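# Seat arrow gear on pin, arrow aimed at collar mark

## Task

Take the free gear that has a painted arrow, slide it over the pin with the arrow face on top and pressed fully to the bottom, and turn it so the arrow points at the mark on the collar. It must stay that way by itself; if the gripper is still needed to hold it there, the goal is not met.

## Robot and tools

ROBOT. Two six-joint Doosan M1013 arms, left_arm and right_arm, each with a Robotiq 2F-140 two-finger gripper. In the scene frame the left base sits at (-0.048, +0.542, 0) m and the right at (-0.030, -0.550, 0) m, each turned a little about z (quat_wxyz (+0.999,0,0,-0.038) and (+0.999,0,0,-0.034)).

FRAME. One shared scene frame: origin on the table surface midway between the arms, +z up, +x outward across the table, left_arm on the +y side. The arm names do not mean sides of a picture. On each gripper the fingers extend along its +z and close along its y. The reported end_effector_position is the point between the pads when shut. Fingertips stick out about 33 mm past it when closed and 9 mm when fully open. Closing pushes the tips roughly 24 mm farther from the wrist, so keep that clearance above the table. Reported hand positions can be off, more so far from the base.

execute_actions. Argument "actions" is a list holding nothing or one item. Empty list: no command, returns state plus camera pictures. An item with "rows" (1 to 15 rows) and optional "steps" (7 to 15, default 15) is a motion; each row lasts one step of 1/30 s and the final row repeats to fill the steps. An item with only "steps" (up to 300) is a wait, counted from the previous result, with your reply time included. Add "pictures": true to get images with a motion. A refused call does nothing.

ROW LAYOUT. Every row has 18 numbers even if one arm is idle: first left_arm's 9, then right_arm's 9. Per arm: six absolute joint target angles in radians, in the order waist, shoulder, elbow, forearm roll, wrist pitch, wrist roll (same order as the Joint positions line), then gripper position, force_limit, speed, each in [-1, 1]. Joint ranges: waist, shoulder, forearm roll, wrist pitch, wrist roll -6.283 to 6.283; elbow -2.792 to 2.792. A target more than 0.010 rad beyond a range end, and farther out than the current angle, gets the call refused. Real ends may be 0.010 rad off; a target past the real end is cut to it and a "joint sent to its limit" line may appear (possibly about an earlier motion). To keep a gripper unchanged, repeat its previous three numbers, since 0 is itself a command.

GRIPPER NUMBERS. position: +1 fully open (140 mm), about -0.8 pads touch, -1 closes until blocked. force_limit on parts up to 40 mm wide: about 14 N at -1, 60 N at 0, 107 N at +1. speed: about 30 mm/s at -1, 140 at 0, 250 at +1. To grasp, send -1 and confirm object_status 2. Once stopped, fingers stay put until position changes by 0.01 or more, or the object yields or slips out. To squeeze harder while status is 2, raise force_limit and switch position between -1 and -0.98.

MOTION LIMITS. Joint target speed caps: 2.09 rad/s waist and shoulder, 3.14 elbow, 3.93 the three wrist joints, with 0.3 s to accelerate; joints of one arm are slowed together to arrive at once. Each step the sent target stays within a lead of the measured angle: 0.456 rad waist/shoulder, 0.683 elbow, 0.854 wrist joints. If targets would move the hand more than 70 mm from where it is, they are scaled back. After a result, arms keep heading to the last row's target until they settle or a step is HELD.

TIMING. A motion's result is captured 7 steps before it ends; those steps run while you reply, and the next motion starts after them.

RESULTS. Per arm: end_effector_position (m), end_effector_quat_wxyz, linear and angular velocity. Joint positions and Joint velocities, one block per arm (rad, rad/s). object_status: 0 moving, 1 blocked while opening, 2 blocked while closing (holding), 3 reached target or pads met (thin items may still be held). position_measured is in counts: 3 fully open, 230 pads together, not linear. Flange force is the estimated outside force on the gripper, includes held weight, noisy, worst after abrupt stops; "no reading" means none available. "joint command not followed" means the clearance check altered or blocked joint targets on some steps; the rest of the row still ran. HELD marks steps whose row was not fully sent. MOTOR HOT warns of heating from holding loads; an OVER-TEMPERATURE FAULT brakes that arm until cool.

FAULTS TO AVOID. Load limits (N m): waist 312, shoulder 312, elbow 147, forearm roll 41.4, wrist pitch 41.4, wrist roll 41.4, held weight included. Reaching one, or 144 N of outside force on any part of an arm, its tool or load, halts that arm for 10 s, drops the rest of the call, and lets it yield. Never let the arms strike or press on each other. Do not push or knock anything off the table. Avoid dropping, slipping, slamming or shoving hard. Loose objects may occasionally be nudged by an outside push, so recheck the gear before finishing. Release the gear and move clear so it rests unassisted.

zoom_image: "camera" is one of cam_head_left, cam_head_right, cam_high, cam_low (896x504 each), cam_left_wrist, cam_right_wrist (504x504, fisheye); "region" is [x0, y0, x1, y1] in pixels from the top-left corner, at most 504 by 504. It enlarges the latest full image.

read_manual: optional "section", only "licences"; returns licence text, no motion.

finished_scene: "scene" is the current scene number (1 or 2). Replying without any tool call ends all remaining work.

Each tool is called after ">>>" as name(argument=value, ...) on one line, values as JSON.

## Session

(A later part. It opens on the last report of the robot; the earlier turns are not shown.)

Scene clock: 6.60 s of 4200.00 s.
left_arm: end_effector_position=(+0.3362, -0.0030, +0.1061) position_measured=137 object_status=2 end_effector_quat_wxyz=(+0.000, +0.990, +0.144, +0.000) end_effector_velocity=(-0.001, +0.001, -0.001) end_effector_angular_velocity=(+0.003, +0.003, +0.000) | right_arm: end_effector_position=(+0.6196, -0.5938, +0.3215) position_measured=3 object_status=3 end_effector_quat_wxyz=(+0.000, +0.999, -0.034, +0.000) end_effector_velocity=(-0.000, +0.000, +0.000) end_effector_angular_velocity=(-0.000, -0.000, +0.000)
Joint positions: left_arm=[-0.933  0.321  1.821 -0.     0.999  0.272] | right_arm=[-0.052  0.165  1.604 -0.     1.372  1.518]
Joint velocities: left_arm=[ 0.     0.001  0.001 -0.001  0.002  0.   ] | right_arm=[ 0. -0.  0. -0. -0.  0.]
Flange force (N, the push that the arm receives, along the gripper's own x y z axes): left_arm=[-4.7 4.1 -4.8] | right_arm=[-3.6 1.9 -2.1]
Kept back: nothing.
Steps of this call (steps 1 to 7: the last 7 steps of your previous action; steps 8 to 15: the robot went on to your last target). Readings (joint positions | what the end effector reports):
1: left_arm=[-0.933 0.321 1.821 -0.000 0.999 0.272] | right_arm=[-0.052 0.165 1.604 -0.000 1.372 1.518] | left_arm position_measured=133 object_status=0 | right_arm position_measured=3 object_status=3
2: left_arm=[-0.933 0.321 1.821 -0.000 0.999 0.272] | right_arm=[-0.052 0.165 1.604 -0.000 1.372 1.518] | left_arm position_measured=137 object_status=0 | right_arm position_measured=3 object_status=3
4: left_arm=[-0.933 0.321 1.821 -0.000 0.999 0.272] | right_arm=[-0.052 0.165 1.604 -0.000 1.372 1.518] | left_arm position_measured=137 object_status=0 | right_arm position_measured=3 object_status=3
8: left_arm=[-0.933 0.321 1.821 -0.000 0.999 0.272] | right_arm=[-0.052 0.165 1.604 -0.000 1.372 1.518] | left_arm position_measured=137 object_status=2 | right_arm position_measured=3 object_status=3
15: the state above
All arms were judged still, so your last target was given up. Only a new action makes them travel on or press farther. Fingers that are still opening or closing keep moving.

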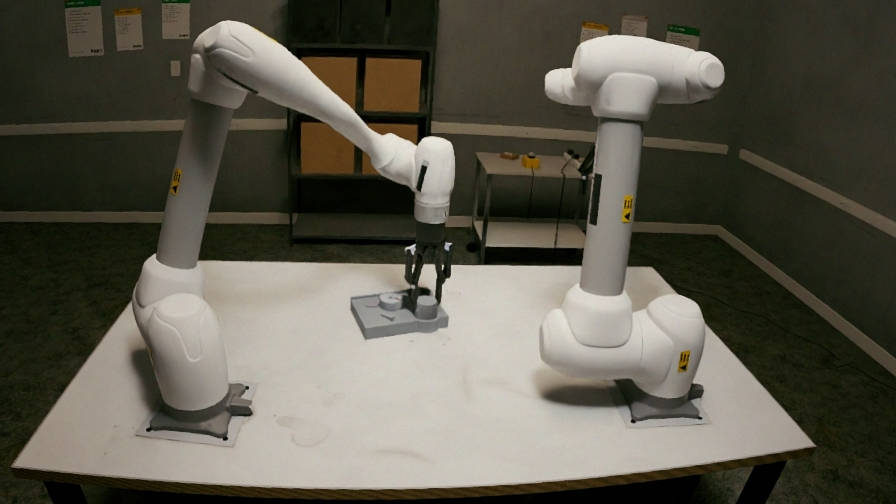

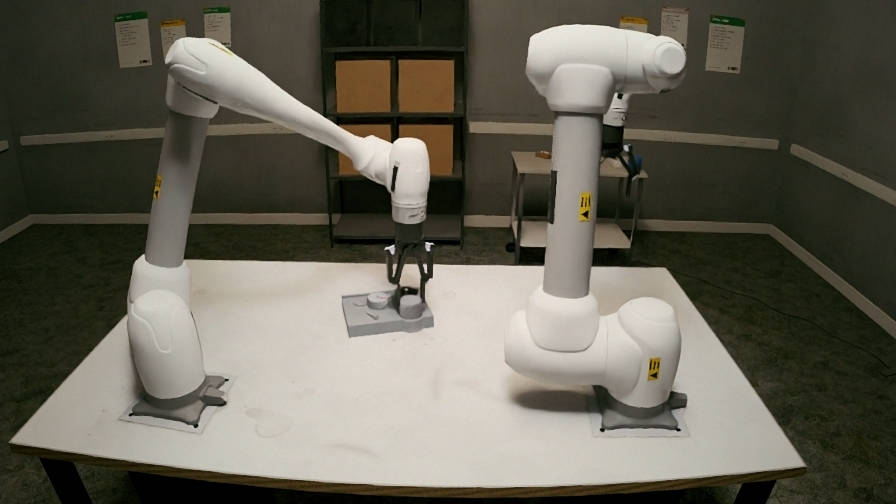

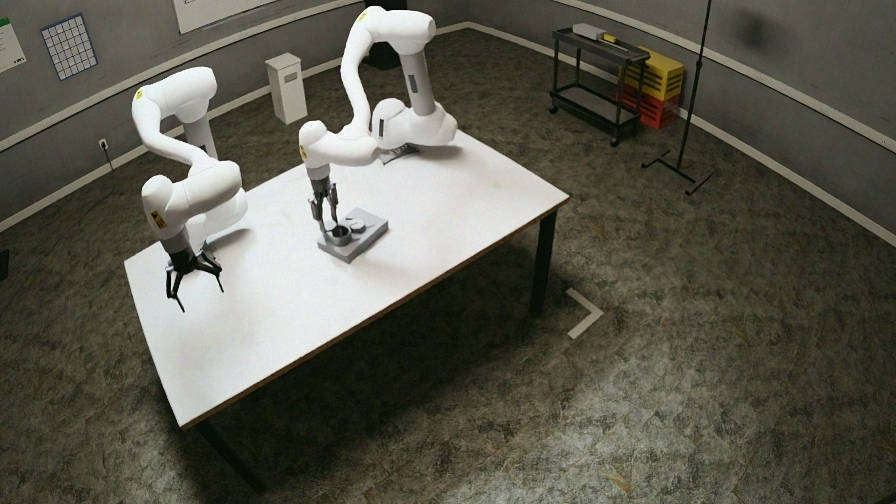

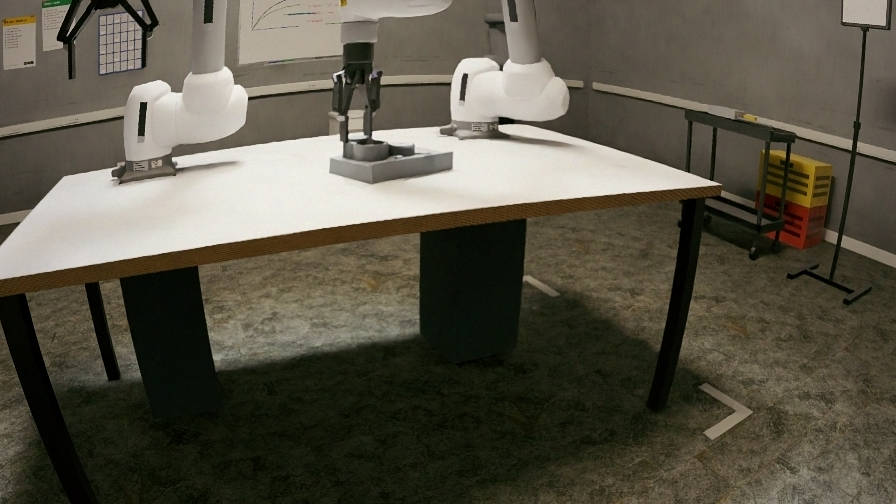

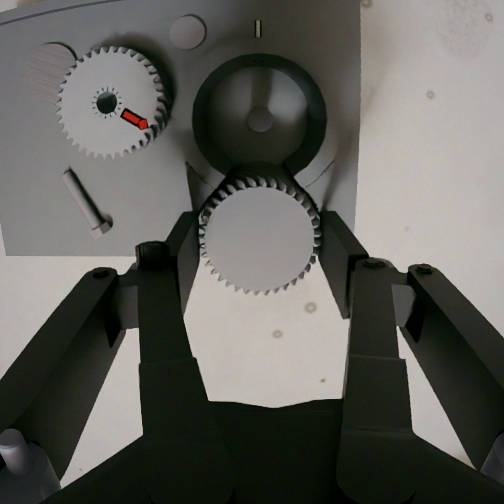

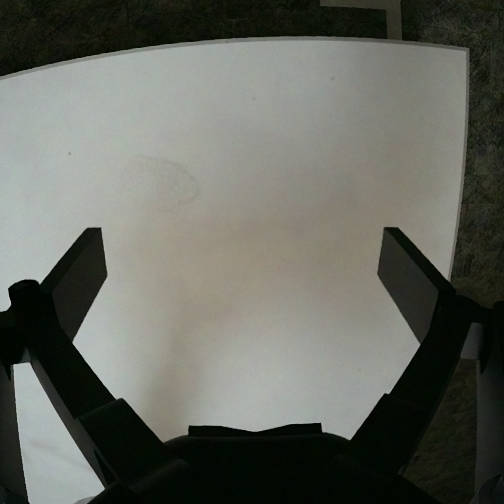

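Well centred. Test a half-tooth twist.

>>> zoom_image(camera="cam_left_wrist", region=[180, 150, 340, 310])

>>> execute_actions(actions=[{"rows":[[-0.9328,0.3209,1.8213,0,0.9994,0.262,-1,-0.8,-0.6,-0.052,0.165,1.604,0,1.372,1.518,1,0,0],[-0.9328,0.3209,1.8213,0,0.9994,0.245,-1,-0.8,-0.6,-0.052,0.165,1.604,0,1.372,1.518,1,0,0],[-0.9328,0.3209,1.8213,0,0.9994,0.225,-1,-0.8,-0.6,-0.052,0.165,1.604,0,1.372,1.518,1,0,0],[-0.9328,0.3209,1.8213,0,0.9994,0.202,-1,-0.8,-0.6,-0.052,0.165,1.604,0,1.372,1.518,1,0,0]]}], pictures=true)

>>> zoom_image(camera="cam_left_wrist", region=[180, 150, 340, 310])

Region (180, 150, 340, 310) of cam_left_wrist's 504x504 image, scaled by 3.150, with more detail than that image has.

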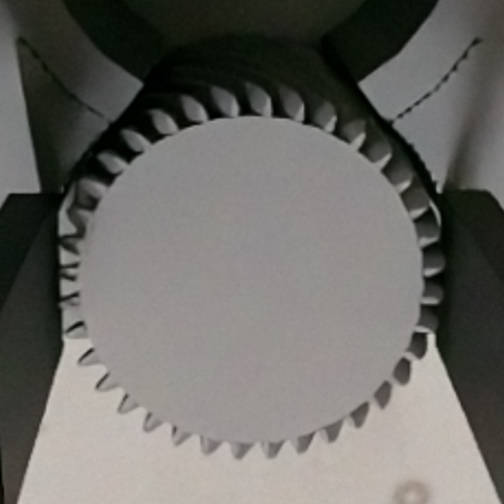

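Scene clock: 7.20 s of 4200.00 s.
left_arm: end_effector_position=(+0.3362, -0.0029, +0.1060) position_measured=137 object_status=2 end_effector_quat_wxyz=(-0.000, +0.984, +0.179, -0.000) end_effector_velocity=(+0.001, +0.000, -0.001) end_effector_angular_velocity=(+0.000, +0.000, +0.016) | right_arm: end_effector_position=(+0.6196, -0.5938, +0.3215) position_measured=3 object_status=3 end_effector_quat_wxyz=(+0.000, +0.999, -0.034, +0.000) end_effector_velocity=(+0.001, +0.000, +0.001) end_effector_angular_velocity=(-0.000, -0.002, +0.000)
Joint positions: left_arm=[-0.933  0.321  1.821 -0.     0.999  0.202] | right_arm=[-0.052  0.165  1.604 -0.     1.372  1.518]
Joint velocities: left_arm=[ 0.001  0.002 -0.     0.    -0.001 -0.015] | right_arm=[ 0.     0.    -0.002  0.    -0.001 -0.   ]
Flange force (N, the push that the arm receives, along the gripper's own x y z axes): left_arm=[-9.0 7.6 -7.7] | right_arm=[-1.2 2.4 -2.4]
Steps of this call (steps 1 to 10: nothing new was sent; steps 11 to 18: the first 8 steps of this action). Readings (joint positions | what the end effector reports):
11: left_arm=[-0.933 0.321 1.821 -0.000 0.999 0.272] | right_arm=[-0.052 0.165 1.604 -0.000 1.372 1.518] | left_arm position_measured=137 object_status=2 | right_arm position_measured=3 object_status=3
12: left_arm=[-0.933 0.321 1.821 -0.000 0.999 0.267] | right_arm=[-0.052 0.165 1.604 -0.000 1.372 1.518] | left_arm position_measured=137 object_status=2 | right_arm position_measured=3 object_status=3
14: left_arm=[-0.933 0.321 1.821 -0.000 0.999 0.243] | right_arm=[-0.052 0.165 1.604 -0.000 1.372 1.518] | left_arm position_measured=137 object_status=2 | right_arm position_measured=3 object_status=3
18: the state above

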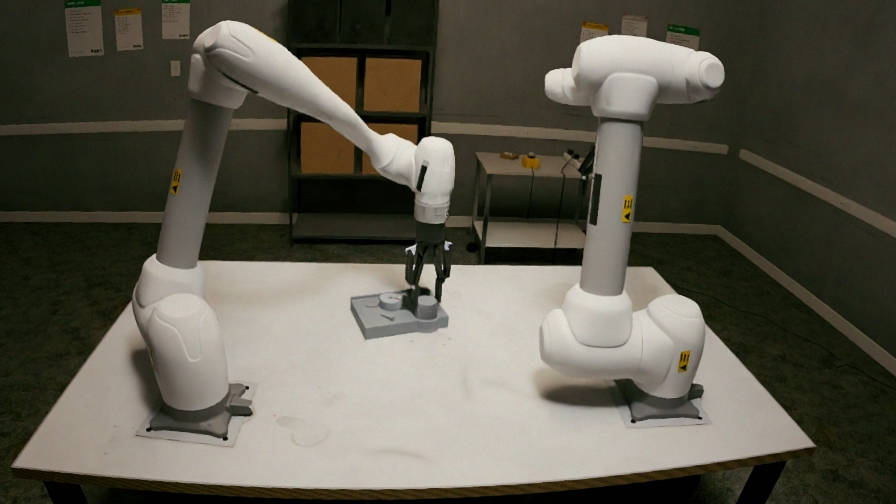

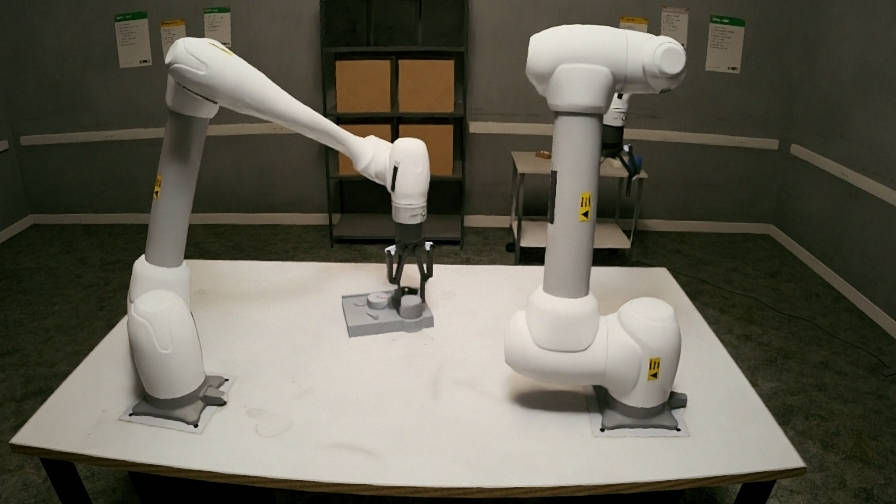

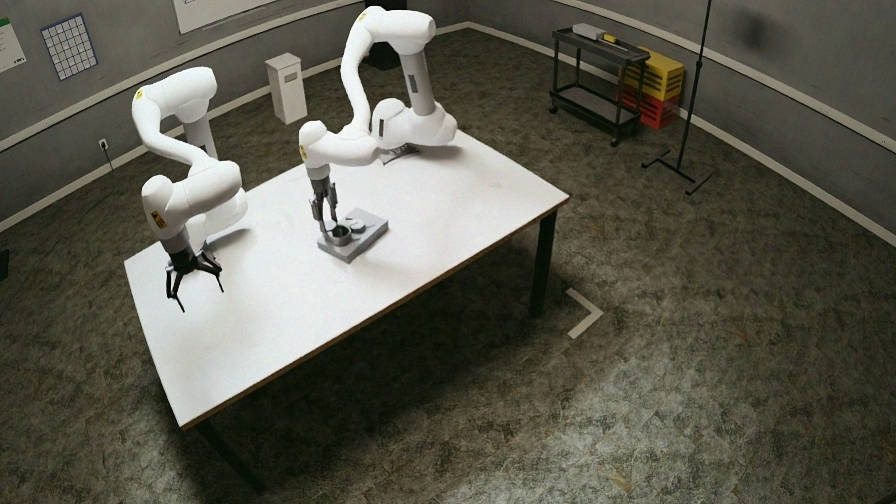

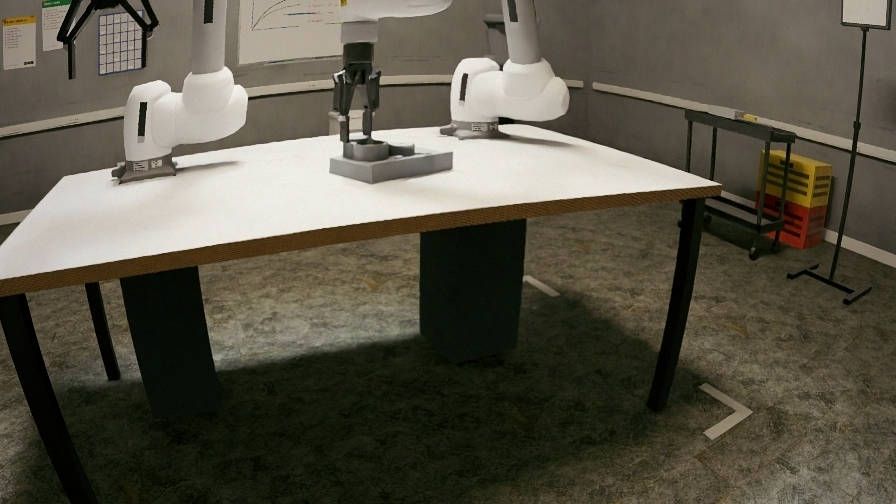

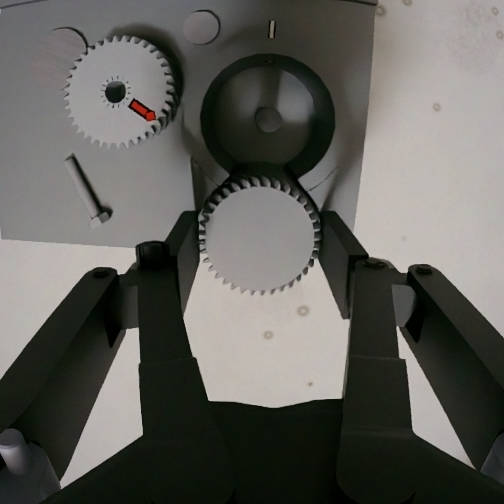

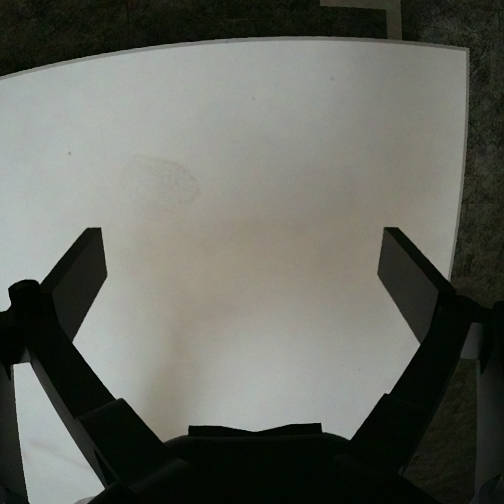

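Region (180, 150, 340, 310) of cam_left_wrist's 504x504 image, scaled by 3.150, with more detail than that image has.

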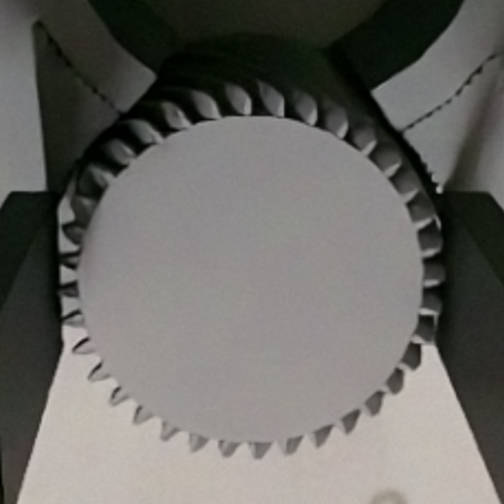

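>>> execute_actions(actions=[{"rows":[[-0.9328,0.3209,1.8213,0,0.9994,0.202,0.15,-0.5,0,-0.052,0.165,1.604,0,1.372,-1.571,1,0,0]],"steps":8}])

>>> execute_actions(actions=[{"rows":[[-0.9223,0.3036,1.7953,0,1.0427,0.283,0.15,-0.5,0,-0.052,0.165,1.604,0,1.372,-1.571,1,0,0]],"steps":8}])

>>> execute_actions(actions=[{"rows":[[-0.7915,0.1762,1.8195,0,1.1459,2.53,0.15,-0.5,0,0.997,0.057,2.506,0,-0.294,-1.571,1,0,0]]}])

>>> execute_actions(actions=[{"steps":75}], pictures=true)

Scene clock: 8.43 s of 4200.00 s.
left_arm: end_effector_position=(+0.3362, -0.0029, +0.1060) position_measured=137 object_status=0 end_effector_quat_wxyz=(-0.000, +0.984, +0.179, -0.000) end_effector_velocity=(-0.001, -0.002, +0.000) end_effector_angular_velocity=(-0.002, +0.001, +0.000) | right_arm: end_effector_position=(+0.6196, -0.5938, +0.3215) position_measured=3 object_status=3 end_effector_quat_wxyz=(+0.000, +0.999, -0.033, +0.000) end_effector_velocity=(+0.001, -0.000, +0.000) end_effector_angular_velocity=(-0.000, -0.002, +0.046)
Joint positions: left_arm=[-0.933  0.321  1.821 -0.     0.999  0.202] | right_arm=[-0.052  0.165  1.604 -0.     1.372  1.518]
Joint velocities: left_arm=[-0.002  0.    -0.001 -0.002 -0.    -0.   ] | right_arm=[-0.001  0.    -0.001  0.    -0.002 -0.047]
Flange force (N, the push that the arm receives, along the gripper's own x y z axes): left_arm=[-9.7 6.5 -8.6] | right_arm=[0.8 3.4 -2.0]
Steps of this call (steps 1 to 7: the last 7 steps of your previous action; steps 8 to 15: the robot went on to your last target; steps 16 to 36: nothing new was sent; step 37: the first step of this action). Readings (joint positions | what the end effector reports):
37: the state above

Scene clock: 8.70 s of 4200.00 s.
left_arm: end_effector_position=(+0.3361, -0.0028, +0.1060) position_measured=110 object_status=0 end_effector_quat_wxyz=(-0.000, +0.984, +0.179, -0.000) end_effector_velocity=(-0.001, +0.004, +0.005) end_effector_angular_velocity=(+0.005, +0.005, -0.028) | right_arm: end_effector_position=(+0.6196, -0.5938, +0.3215) position_measured=3 object_status=3 end_effector_quat_wxyz=(+0.000, +0.981, +0.193, +0.000) end_effector_velocity=(-0.000, +0.002, -0.000) end_effector_angular_velocity=(-0.002, +0.001, +3.387)
Joint positions: left_arm=[-0.933  0.321  1.821  0.     1.     0.202] | right_arm=[-0.052  0.165  1.604 -0.     1.372  1.062]
Joint velocities: left_arm=[ 0.002 -0.007 -0.001 -0.002  0.015  0.031] | right_arm=[ 0.003 -0.     0.    -0.     0.    -3.385]
Flange force (N, the push that the arm receives, along the gripper's own x y z axes): left_arm=[-4.2 3.0 2.3] | right_arm=[-0.4 -0.1 -3.4]
Steps of this call (steps 1 to 7: the last 7 steps of your previous action; step 8: the first step of this action). Readings (joint positions | what the end effector reports):
8: the state above

Scene clock: 9.20 s of 4200.00 s.
left_arm: end_effector_position=(+0.3584, +0.0367, +0.1567) position_measured=110 object_status=3 end_effector_quat_wxyz=(-0.001, +1.000, -0.004, -0.001) end_effector_velocity=(+0.116, +0.252, +0.214) end_effector_angular_velocity=(-0.031, -0.013, -2.581) | right_arm: end_effector_position=(+0.6080, -0.5276, +0.2546) position_measured=3 object_status=3 end_effector_quat_wxyz=(+0.026, +0.530, +0.848, +0.016) end_effector_velocity=(-0.111, +0.372, -0.383) end_effector_angular_velocity=(-0.058, -0.327, +1.423)
Joint positions: left_arm=[-0.871  0.254  1.808  0.     1.083  0.631] | right_arm=[ 0.049  0.142  1.756 -0.     1.182 -0.472]
Joint velocities: left_arm=[ 0.371 -0.366  0.046  0.002  0.286  2.951] | right_arm=[ 0.581 -0.116  0.872 -0.    -1.084 -0.843]
Flange force (N, the push that the arm receives, along the gripper's own x y z axes): left_arm=[-6.0 3.5 1.9] | right_arm=[-0.1 -3.2 -2.5]
Steps of this call (steps 1 to 7: the last 7 steps of your previous action; steps 8 to 15: the first 8 steps of this action). Readings (joint positions | what the end effector reports):
8: left_arm=[-0.922 0.304 1.795 0.000 1.043 0.283] | right_arm=[-0.052 0.165 1.604 -0.000 1.372 0.059] | left_arm position_measured=110 object_status=3 | right_arm position_measured=3 object_status=3
9: left_arm=[-0.921 0.303 1.796 0.000 1.044 0.290] | right_arm=[-0.051 0.165 1.605 -0.000 1.371 -0.059] | left_arm position_measured=110 object_status=3 | right_arm position_measured=3 object_status=3
11: left_arm=[-0.913 0.294 1.800 0.000 1.050 0.346] | right_arm=[-0.033 0.160 1.633 -0.000 1.335 -0.254] | left_arm position_measured=110 object_status=3 | right_arm position_measured=3 object_status=3
15: the state above

Scene clock: 11.70 s of 4200.00 s.
left_arm: end_effector_position=(+0.3782, +0.0931, +0.1999) position_measured=110 object_status=3 end_effector_quat_wxyz=(-0.000, -0.611, +0.792, +0.000) end_effector_velocity=(-0.001, +0.002, -0.001) end_effector_angular_velocity=(+0.003, +0.002, +0.001) | right_arm: end_effector_position=(+0.2990, -0.0524, +0.0897) position_measured=3 object_status=3 end_effector_quat_wxyz=(+0.378, -0.406, +0.810, +0.189) end_effector_velocity=(-0.001, -0.000, -0.000) end_effector_angular_velocity=(-0.001, +0.001, +0.001)
Joint positions: left_arm=[-0.791  0.176  1.82  -0.     1.146  2.53 ] | right_arm=[ 0.997  0.057  2.506 -0.    -0.294 -1.571]
Joint velocities: left_arm=[ 0.001 -0.001  0.003  0.     0.002 -0.001] | right_arm=[ 0.001 -0.     0.001 -0.     0.001  0.   ]
Flange force (N, the push that the arm receives, along the gripper's own x y z axes): left_arm=[5.6 1.2 2.7] | right_arm=no reading
Kept back: nothing.
Steps of this call (steps 1 to 7: the last 7 steps of your previous action; steps 8 to 60: the robot went on to your last target; steps 61 to 75: nothing new was sent). Readings (joint positions | what the end effector reports):
1: left_arm=[-0.859 0.242 1.810 0.000 1.093 0.738] | right_arm=[0.069 0.138 1.786 -0.000 1.145 -0.504] | left_arm position_measured=110 object_status=3 | right_arm position_measured=3 object_status=3
2: left_arm=[-0.848 0.231 1.811 0.000 1.102 0.853] | right_arm=[0.088 0.135 1.815 -0.000 1.109 -0.542] | left_arm position_measured=110 object_status=3 | right_arm position_measured=3 object_status=3
4: left_arm=[-0.828 0.211 1.814 0.000 1.117 1.101] | right_arm=[0.128 0.128 1.874 -0.000 1.035 -0.617] | left_arm position_measured=110 object_status=3 | right_arm position_measured=3 object_status=3
8: left_arm=[-0.805 0.190 1.818 0.000 1.135 1.603] | right_arm=[0.212 0.115 1.989 -0.000 0.877 -0.774] | left_arm position_measured=110 object_status=3 | right_arm position_measured=3 object_status=3
75: the state above
All arms were judged still, so your last target was given up. Only a new action makes them travel on or press farther. Fingers that are still opening or closing keep moving.

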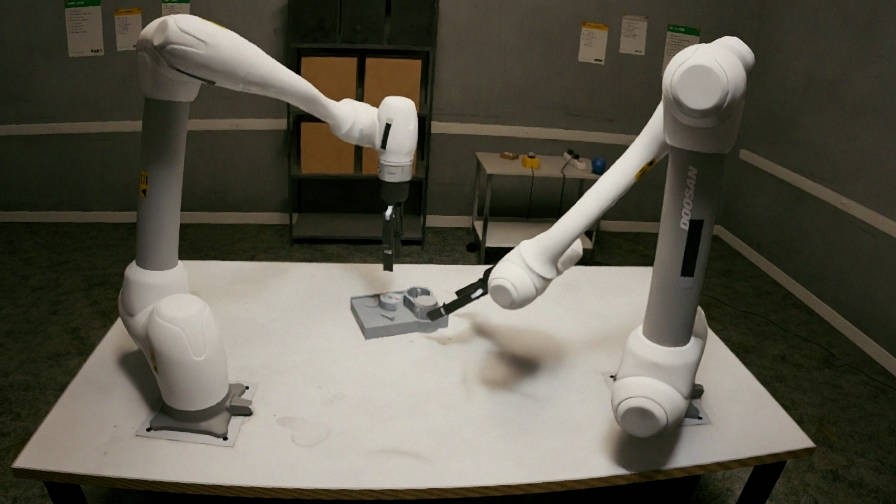

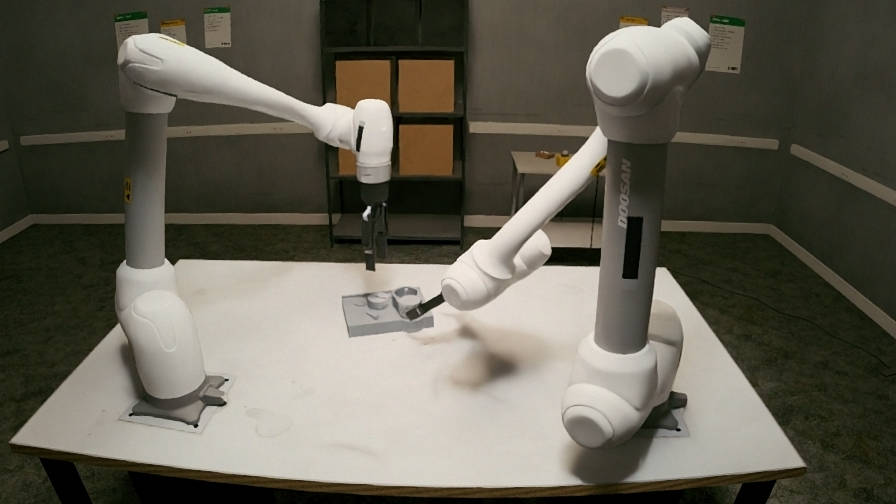

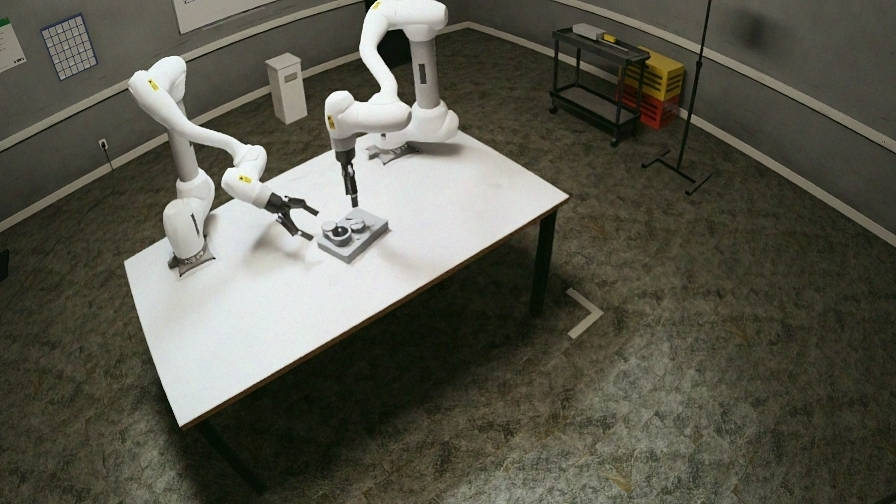

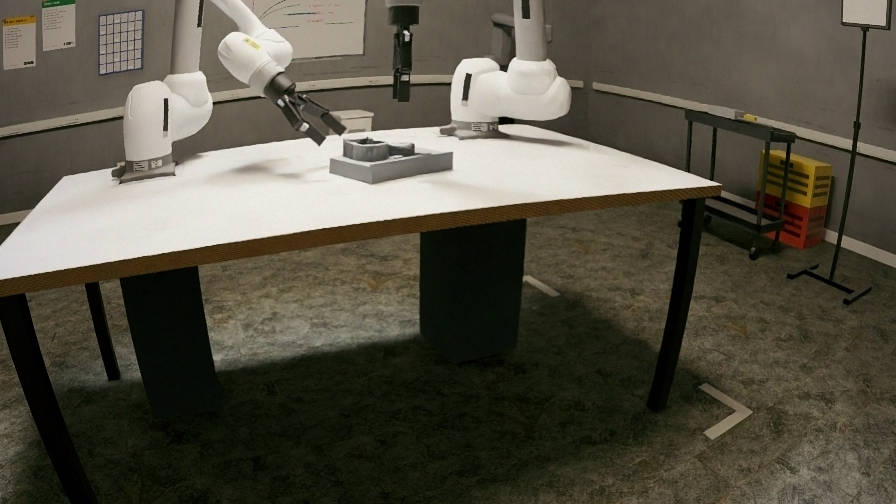

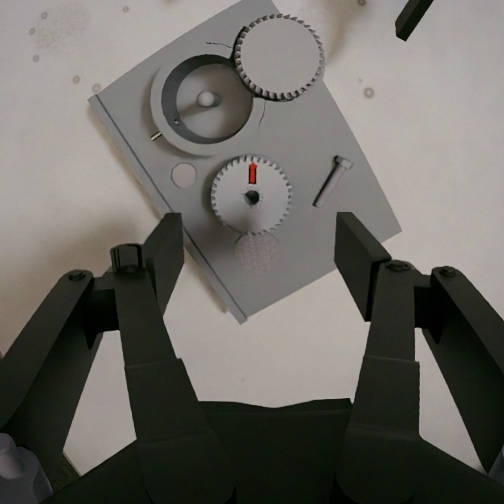

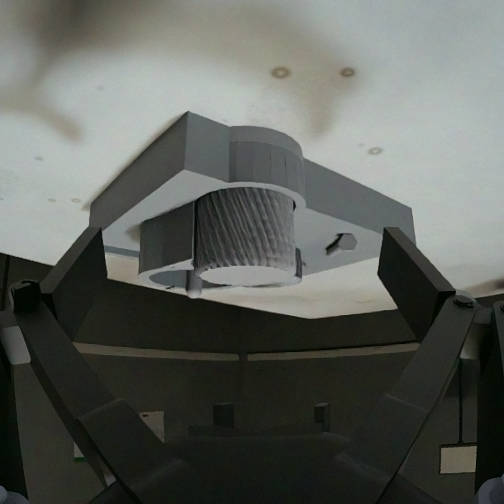

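>>> zoom_image(camera="cam_right_wrist", region=[175, 175, 315, 305])

>>> zoom_image(camera="cam_left_wrist", region=[135, 10, 335, 210])

Region (175, 175, 315, 305) of cam_right_wrist's 504x504 image, scaled by 3.600, with more detail than that image has; it fills the top 468 rows of this view, and the rest is white.

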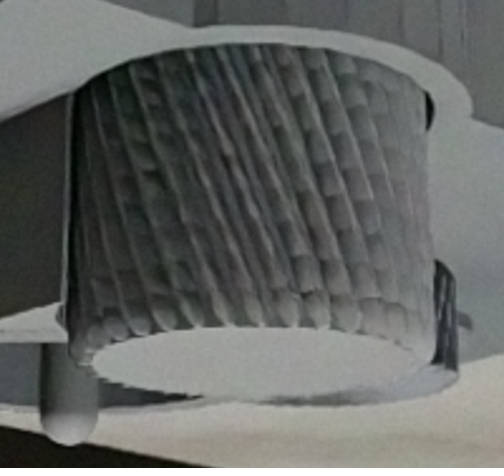

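Region (135, 10, 335, 210) of cam_left_wrist's 504x504 image, scaled by 2.520, with more detail than that image has.

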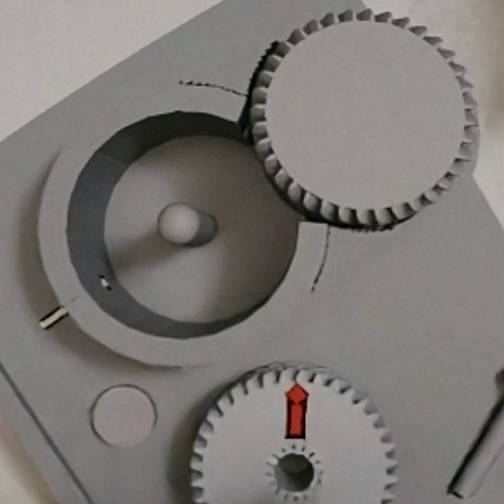

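>>> execute_actions(actions=[{"rows":[[-0.8522,0.3212,1.7504,0,1.07,0.353,-0.57,-0.5,0,0.997,0.057,2.506,0,-0.294,-1.571,1,0,0]]}])

>>> execute_actions(actions=[{"steps":25}], pictures=true)

Scene clock: 13.03 s of 4200.00 s.
left_arm: end_effector_position=(+0.3849, +0.0613, +0.1773) position_measured=158 object_status=0 end_effector_quat_wxyz=(-0.000, +0.731, -0.683, -0.000) end_effector_velocity=(+0.045, -0.254, -0.186) end_effector_angular_velocity=(-0.000, -0.000, +2.759) | right_arm: end_effector_position=(+0.2990, -0.0524, +0.0897) position_measured=3 object_status=3 end_effector_quat_wxyz=(+0.378, -0.406, +0.810, +0.189) end_effector_velocity=(-0.000, +0.002, +0.001) end_effector_angular_velocity=(+0.002, -0.002, +0.003)
Joint positions: left_arm=[-0.815  0.234  1.792 -0.     1.116  2.182] | right_arm=[ 0.997  0.057  2.506  0.    -0.294 -1.571]
Joint velocities: left_arm=[-0.193  0.46  -0.221 -0.    -0.239 -2.952] | right_arm=[ 0.003  0.    -0.002  0.    -0.001  0.   ]
Flange force (N, the push that the arm receives, along the gripper's own x y z axes): left_arm=[7.5 5.9 1.4] | right_arm=no reading
Steps of this call (steps 1 to 32: nothing new was sent; steps 33 to 40: the first 8 steps of this action). Readings (joint positions | what the end effector reports):
33: left_arm=[-0.791 0.176 1.820 -0.000 1.146 2.530] | right_arm=[0.997 0.057 2.506 0.000 -0.294 -1.571] | left_arm position_measured=110 object_status=0 | right_arm position_measured=3 object_status=3
34: left_arm=[-0.792 0.177 1.819 -0.000 1.146 2.523] | right_arm=[0.997 0.057 2.506 0.000 -0.294 -1.571] | left_arm position_measured=113 object_status=0 | right_arm position_measured=3 object_status=3
36: left_arm=[-0.795 0.187 1.815 -0.000 1.141 2.467] | right_arm=[0.997 0.057 2.506 -0.000 -0.294 -1.571] | left_arm position_measured=128 object_status=0 | right_arm position_measured=3 object_status=3
40: the state above

Scene clock: 13.87 s of 4200.00 s.
left_arm: end_effector_position=(+0.3910, +0.0135, +0.1399) position_measured=201 object_status=3 end_effector_quat_wxyz=(+0.000, +0.990, +0.144, -0.000) end_effector_velocity=(-0.001, -0.000, -0.001) end_effector_angular_velocity=(+0.002, +0.001, -0.001) | right_arm: end_effector_position=(+0.2990, -0.0524, +0.0897) position_measured=3 object_status=3 end_effector_quat_wxyz=(+0.378, -0.406, +0.810, +0.189) end_effector_velocity=(-0.001, -0.000, -0.001) end_effector_angular_velocity=(-0.001, +0.000, +0.001)
Joint positions: left_arm=[-0.852  0.321  1.75  -0.     1.07   0.353] | right_arm=[ 0.997  0.057  2.506 -0.    -0.294 -1.571]
Joint velocities: left_arm=[-0.001  0.     0.001 -0.     0.001 -0.   ] | right_arm=[ 0.001  0.     0.002 -0.    -0.001  0.   ]
Flange force (N, the push that the arm receives, along the gripper's own x y z axes): left_arm=[-3.1 4.1 2.5] | right_arm=no reading
Kept back: nothing.
Steps of this call (steps 1 to 7: the last 7 steps of your previous action; steps 8 to 25: the robot went on to your last target). Readings (joint positions | what the end effector reports):
1: left_arm=[-0.822 0.249 1.785 -0.000 1.108 2.074] | right_arm=[0.997 0.057 2.506 0.000 -0.294 -1.571] | left_arm position_measured=166 object_status=0 | right_arm position_measured=3 object_status=3
2: left_arm=[-0.828 0.263 1.778 -0.000 1.101 1.953] | right_arm=[0.997 0.057 2.506 0.000 -0.294 -1.571] | left_arm position_measured=173 object_status=0 | right_arm position_measured=3 object_status=3
4: left_arm=[-0.837 0.285 1.768 -0.000 1.089 1.700] | right_arm=[0.997 0.057 2.506 0.000 -0.294 -1.571] | left_arm position_measured=189 object_status=0 | right_arm position_measured=3 object_status=3
8: left_arm=[-0.846 0.307 1.757 -0.000 1.077 1.198] | right_arm=[0.997 0.057 2.506 0.000 -0.294 -1.571] | left_arm position_measured=201 object_status=0 | right_arm position_measured=3 object_status=3
25: the state above

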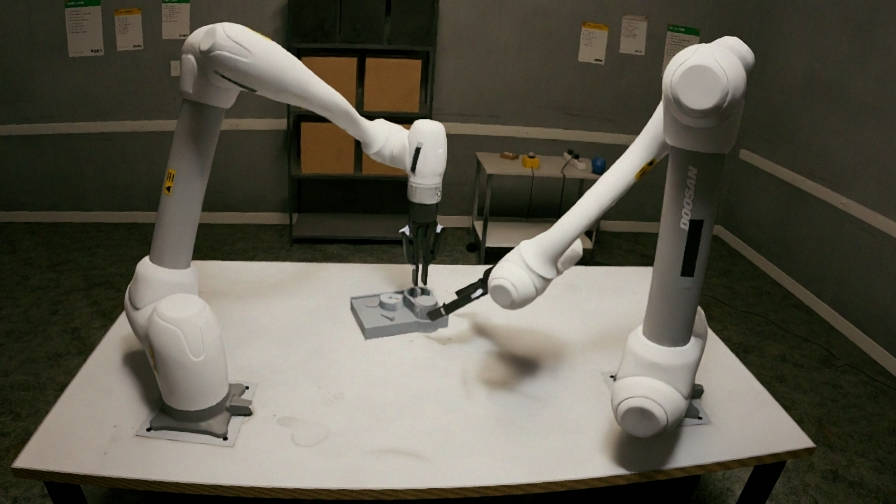

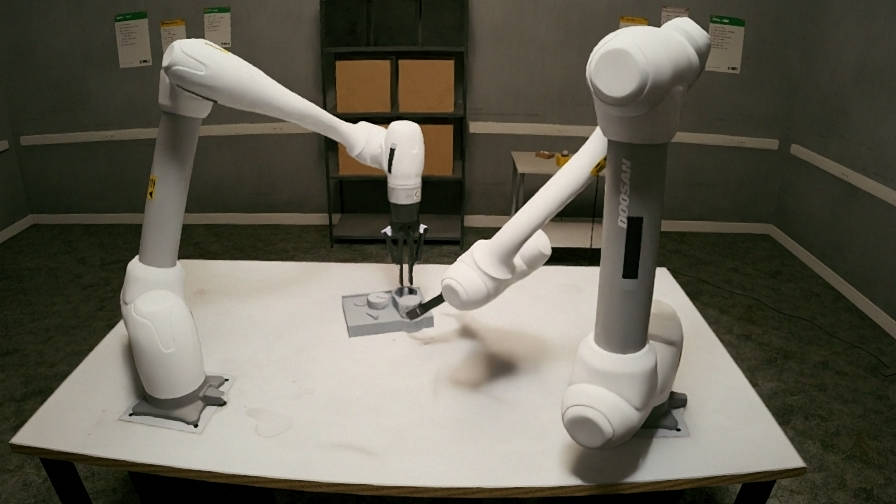

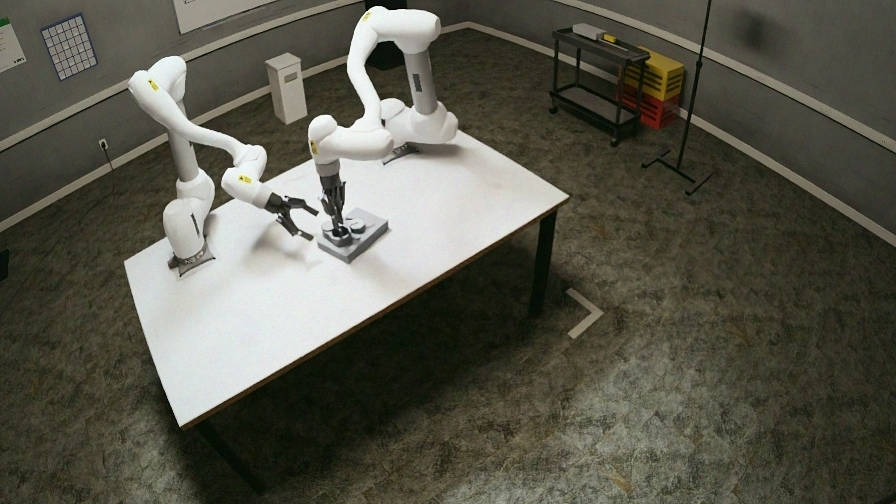

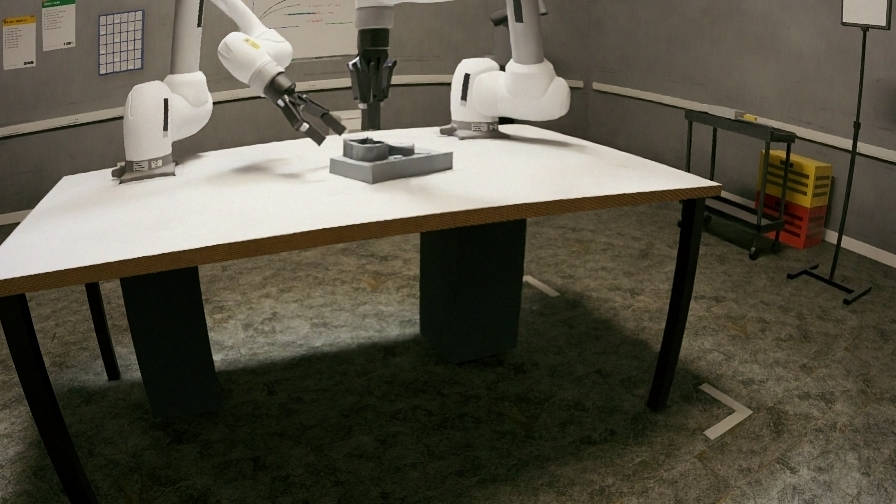

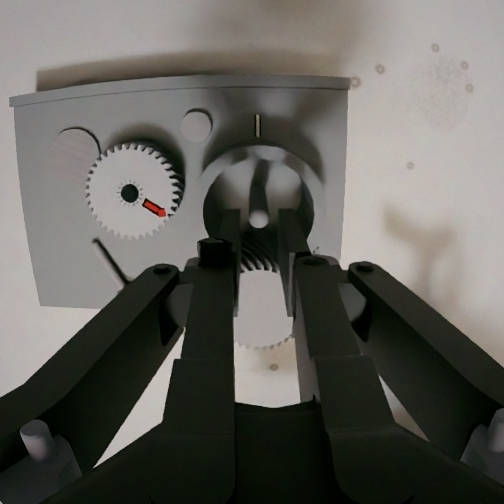

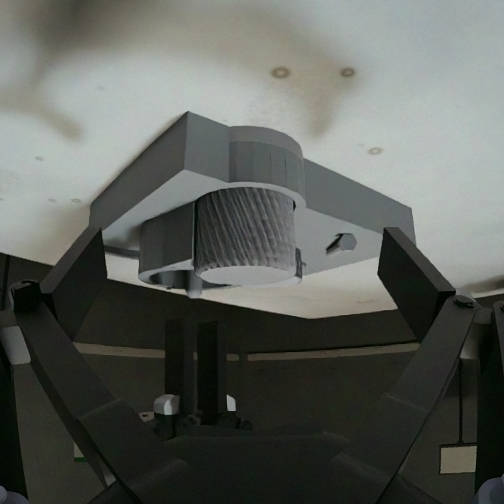

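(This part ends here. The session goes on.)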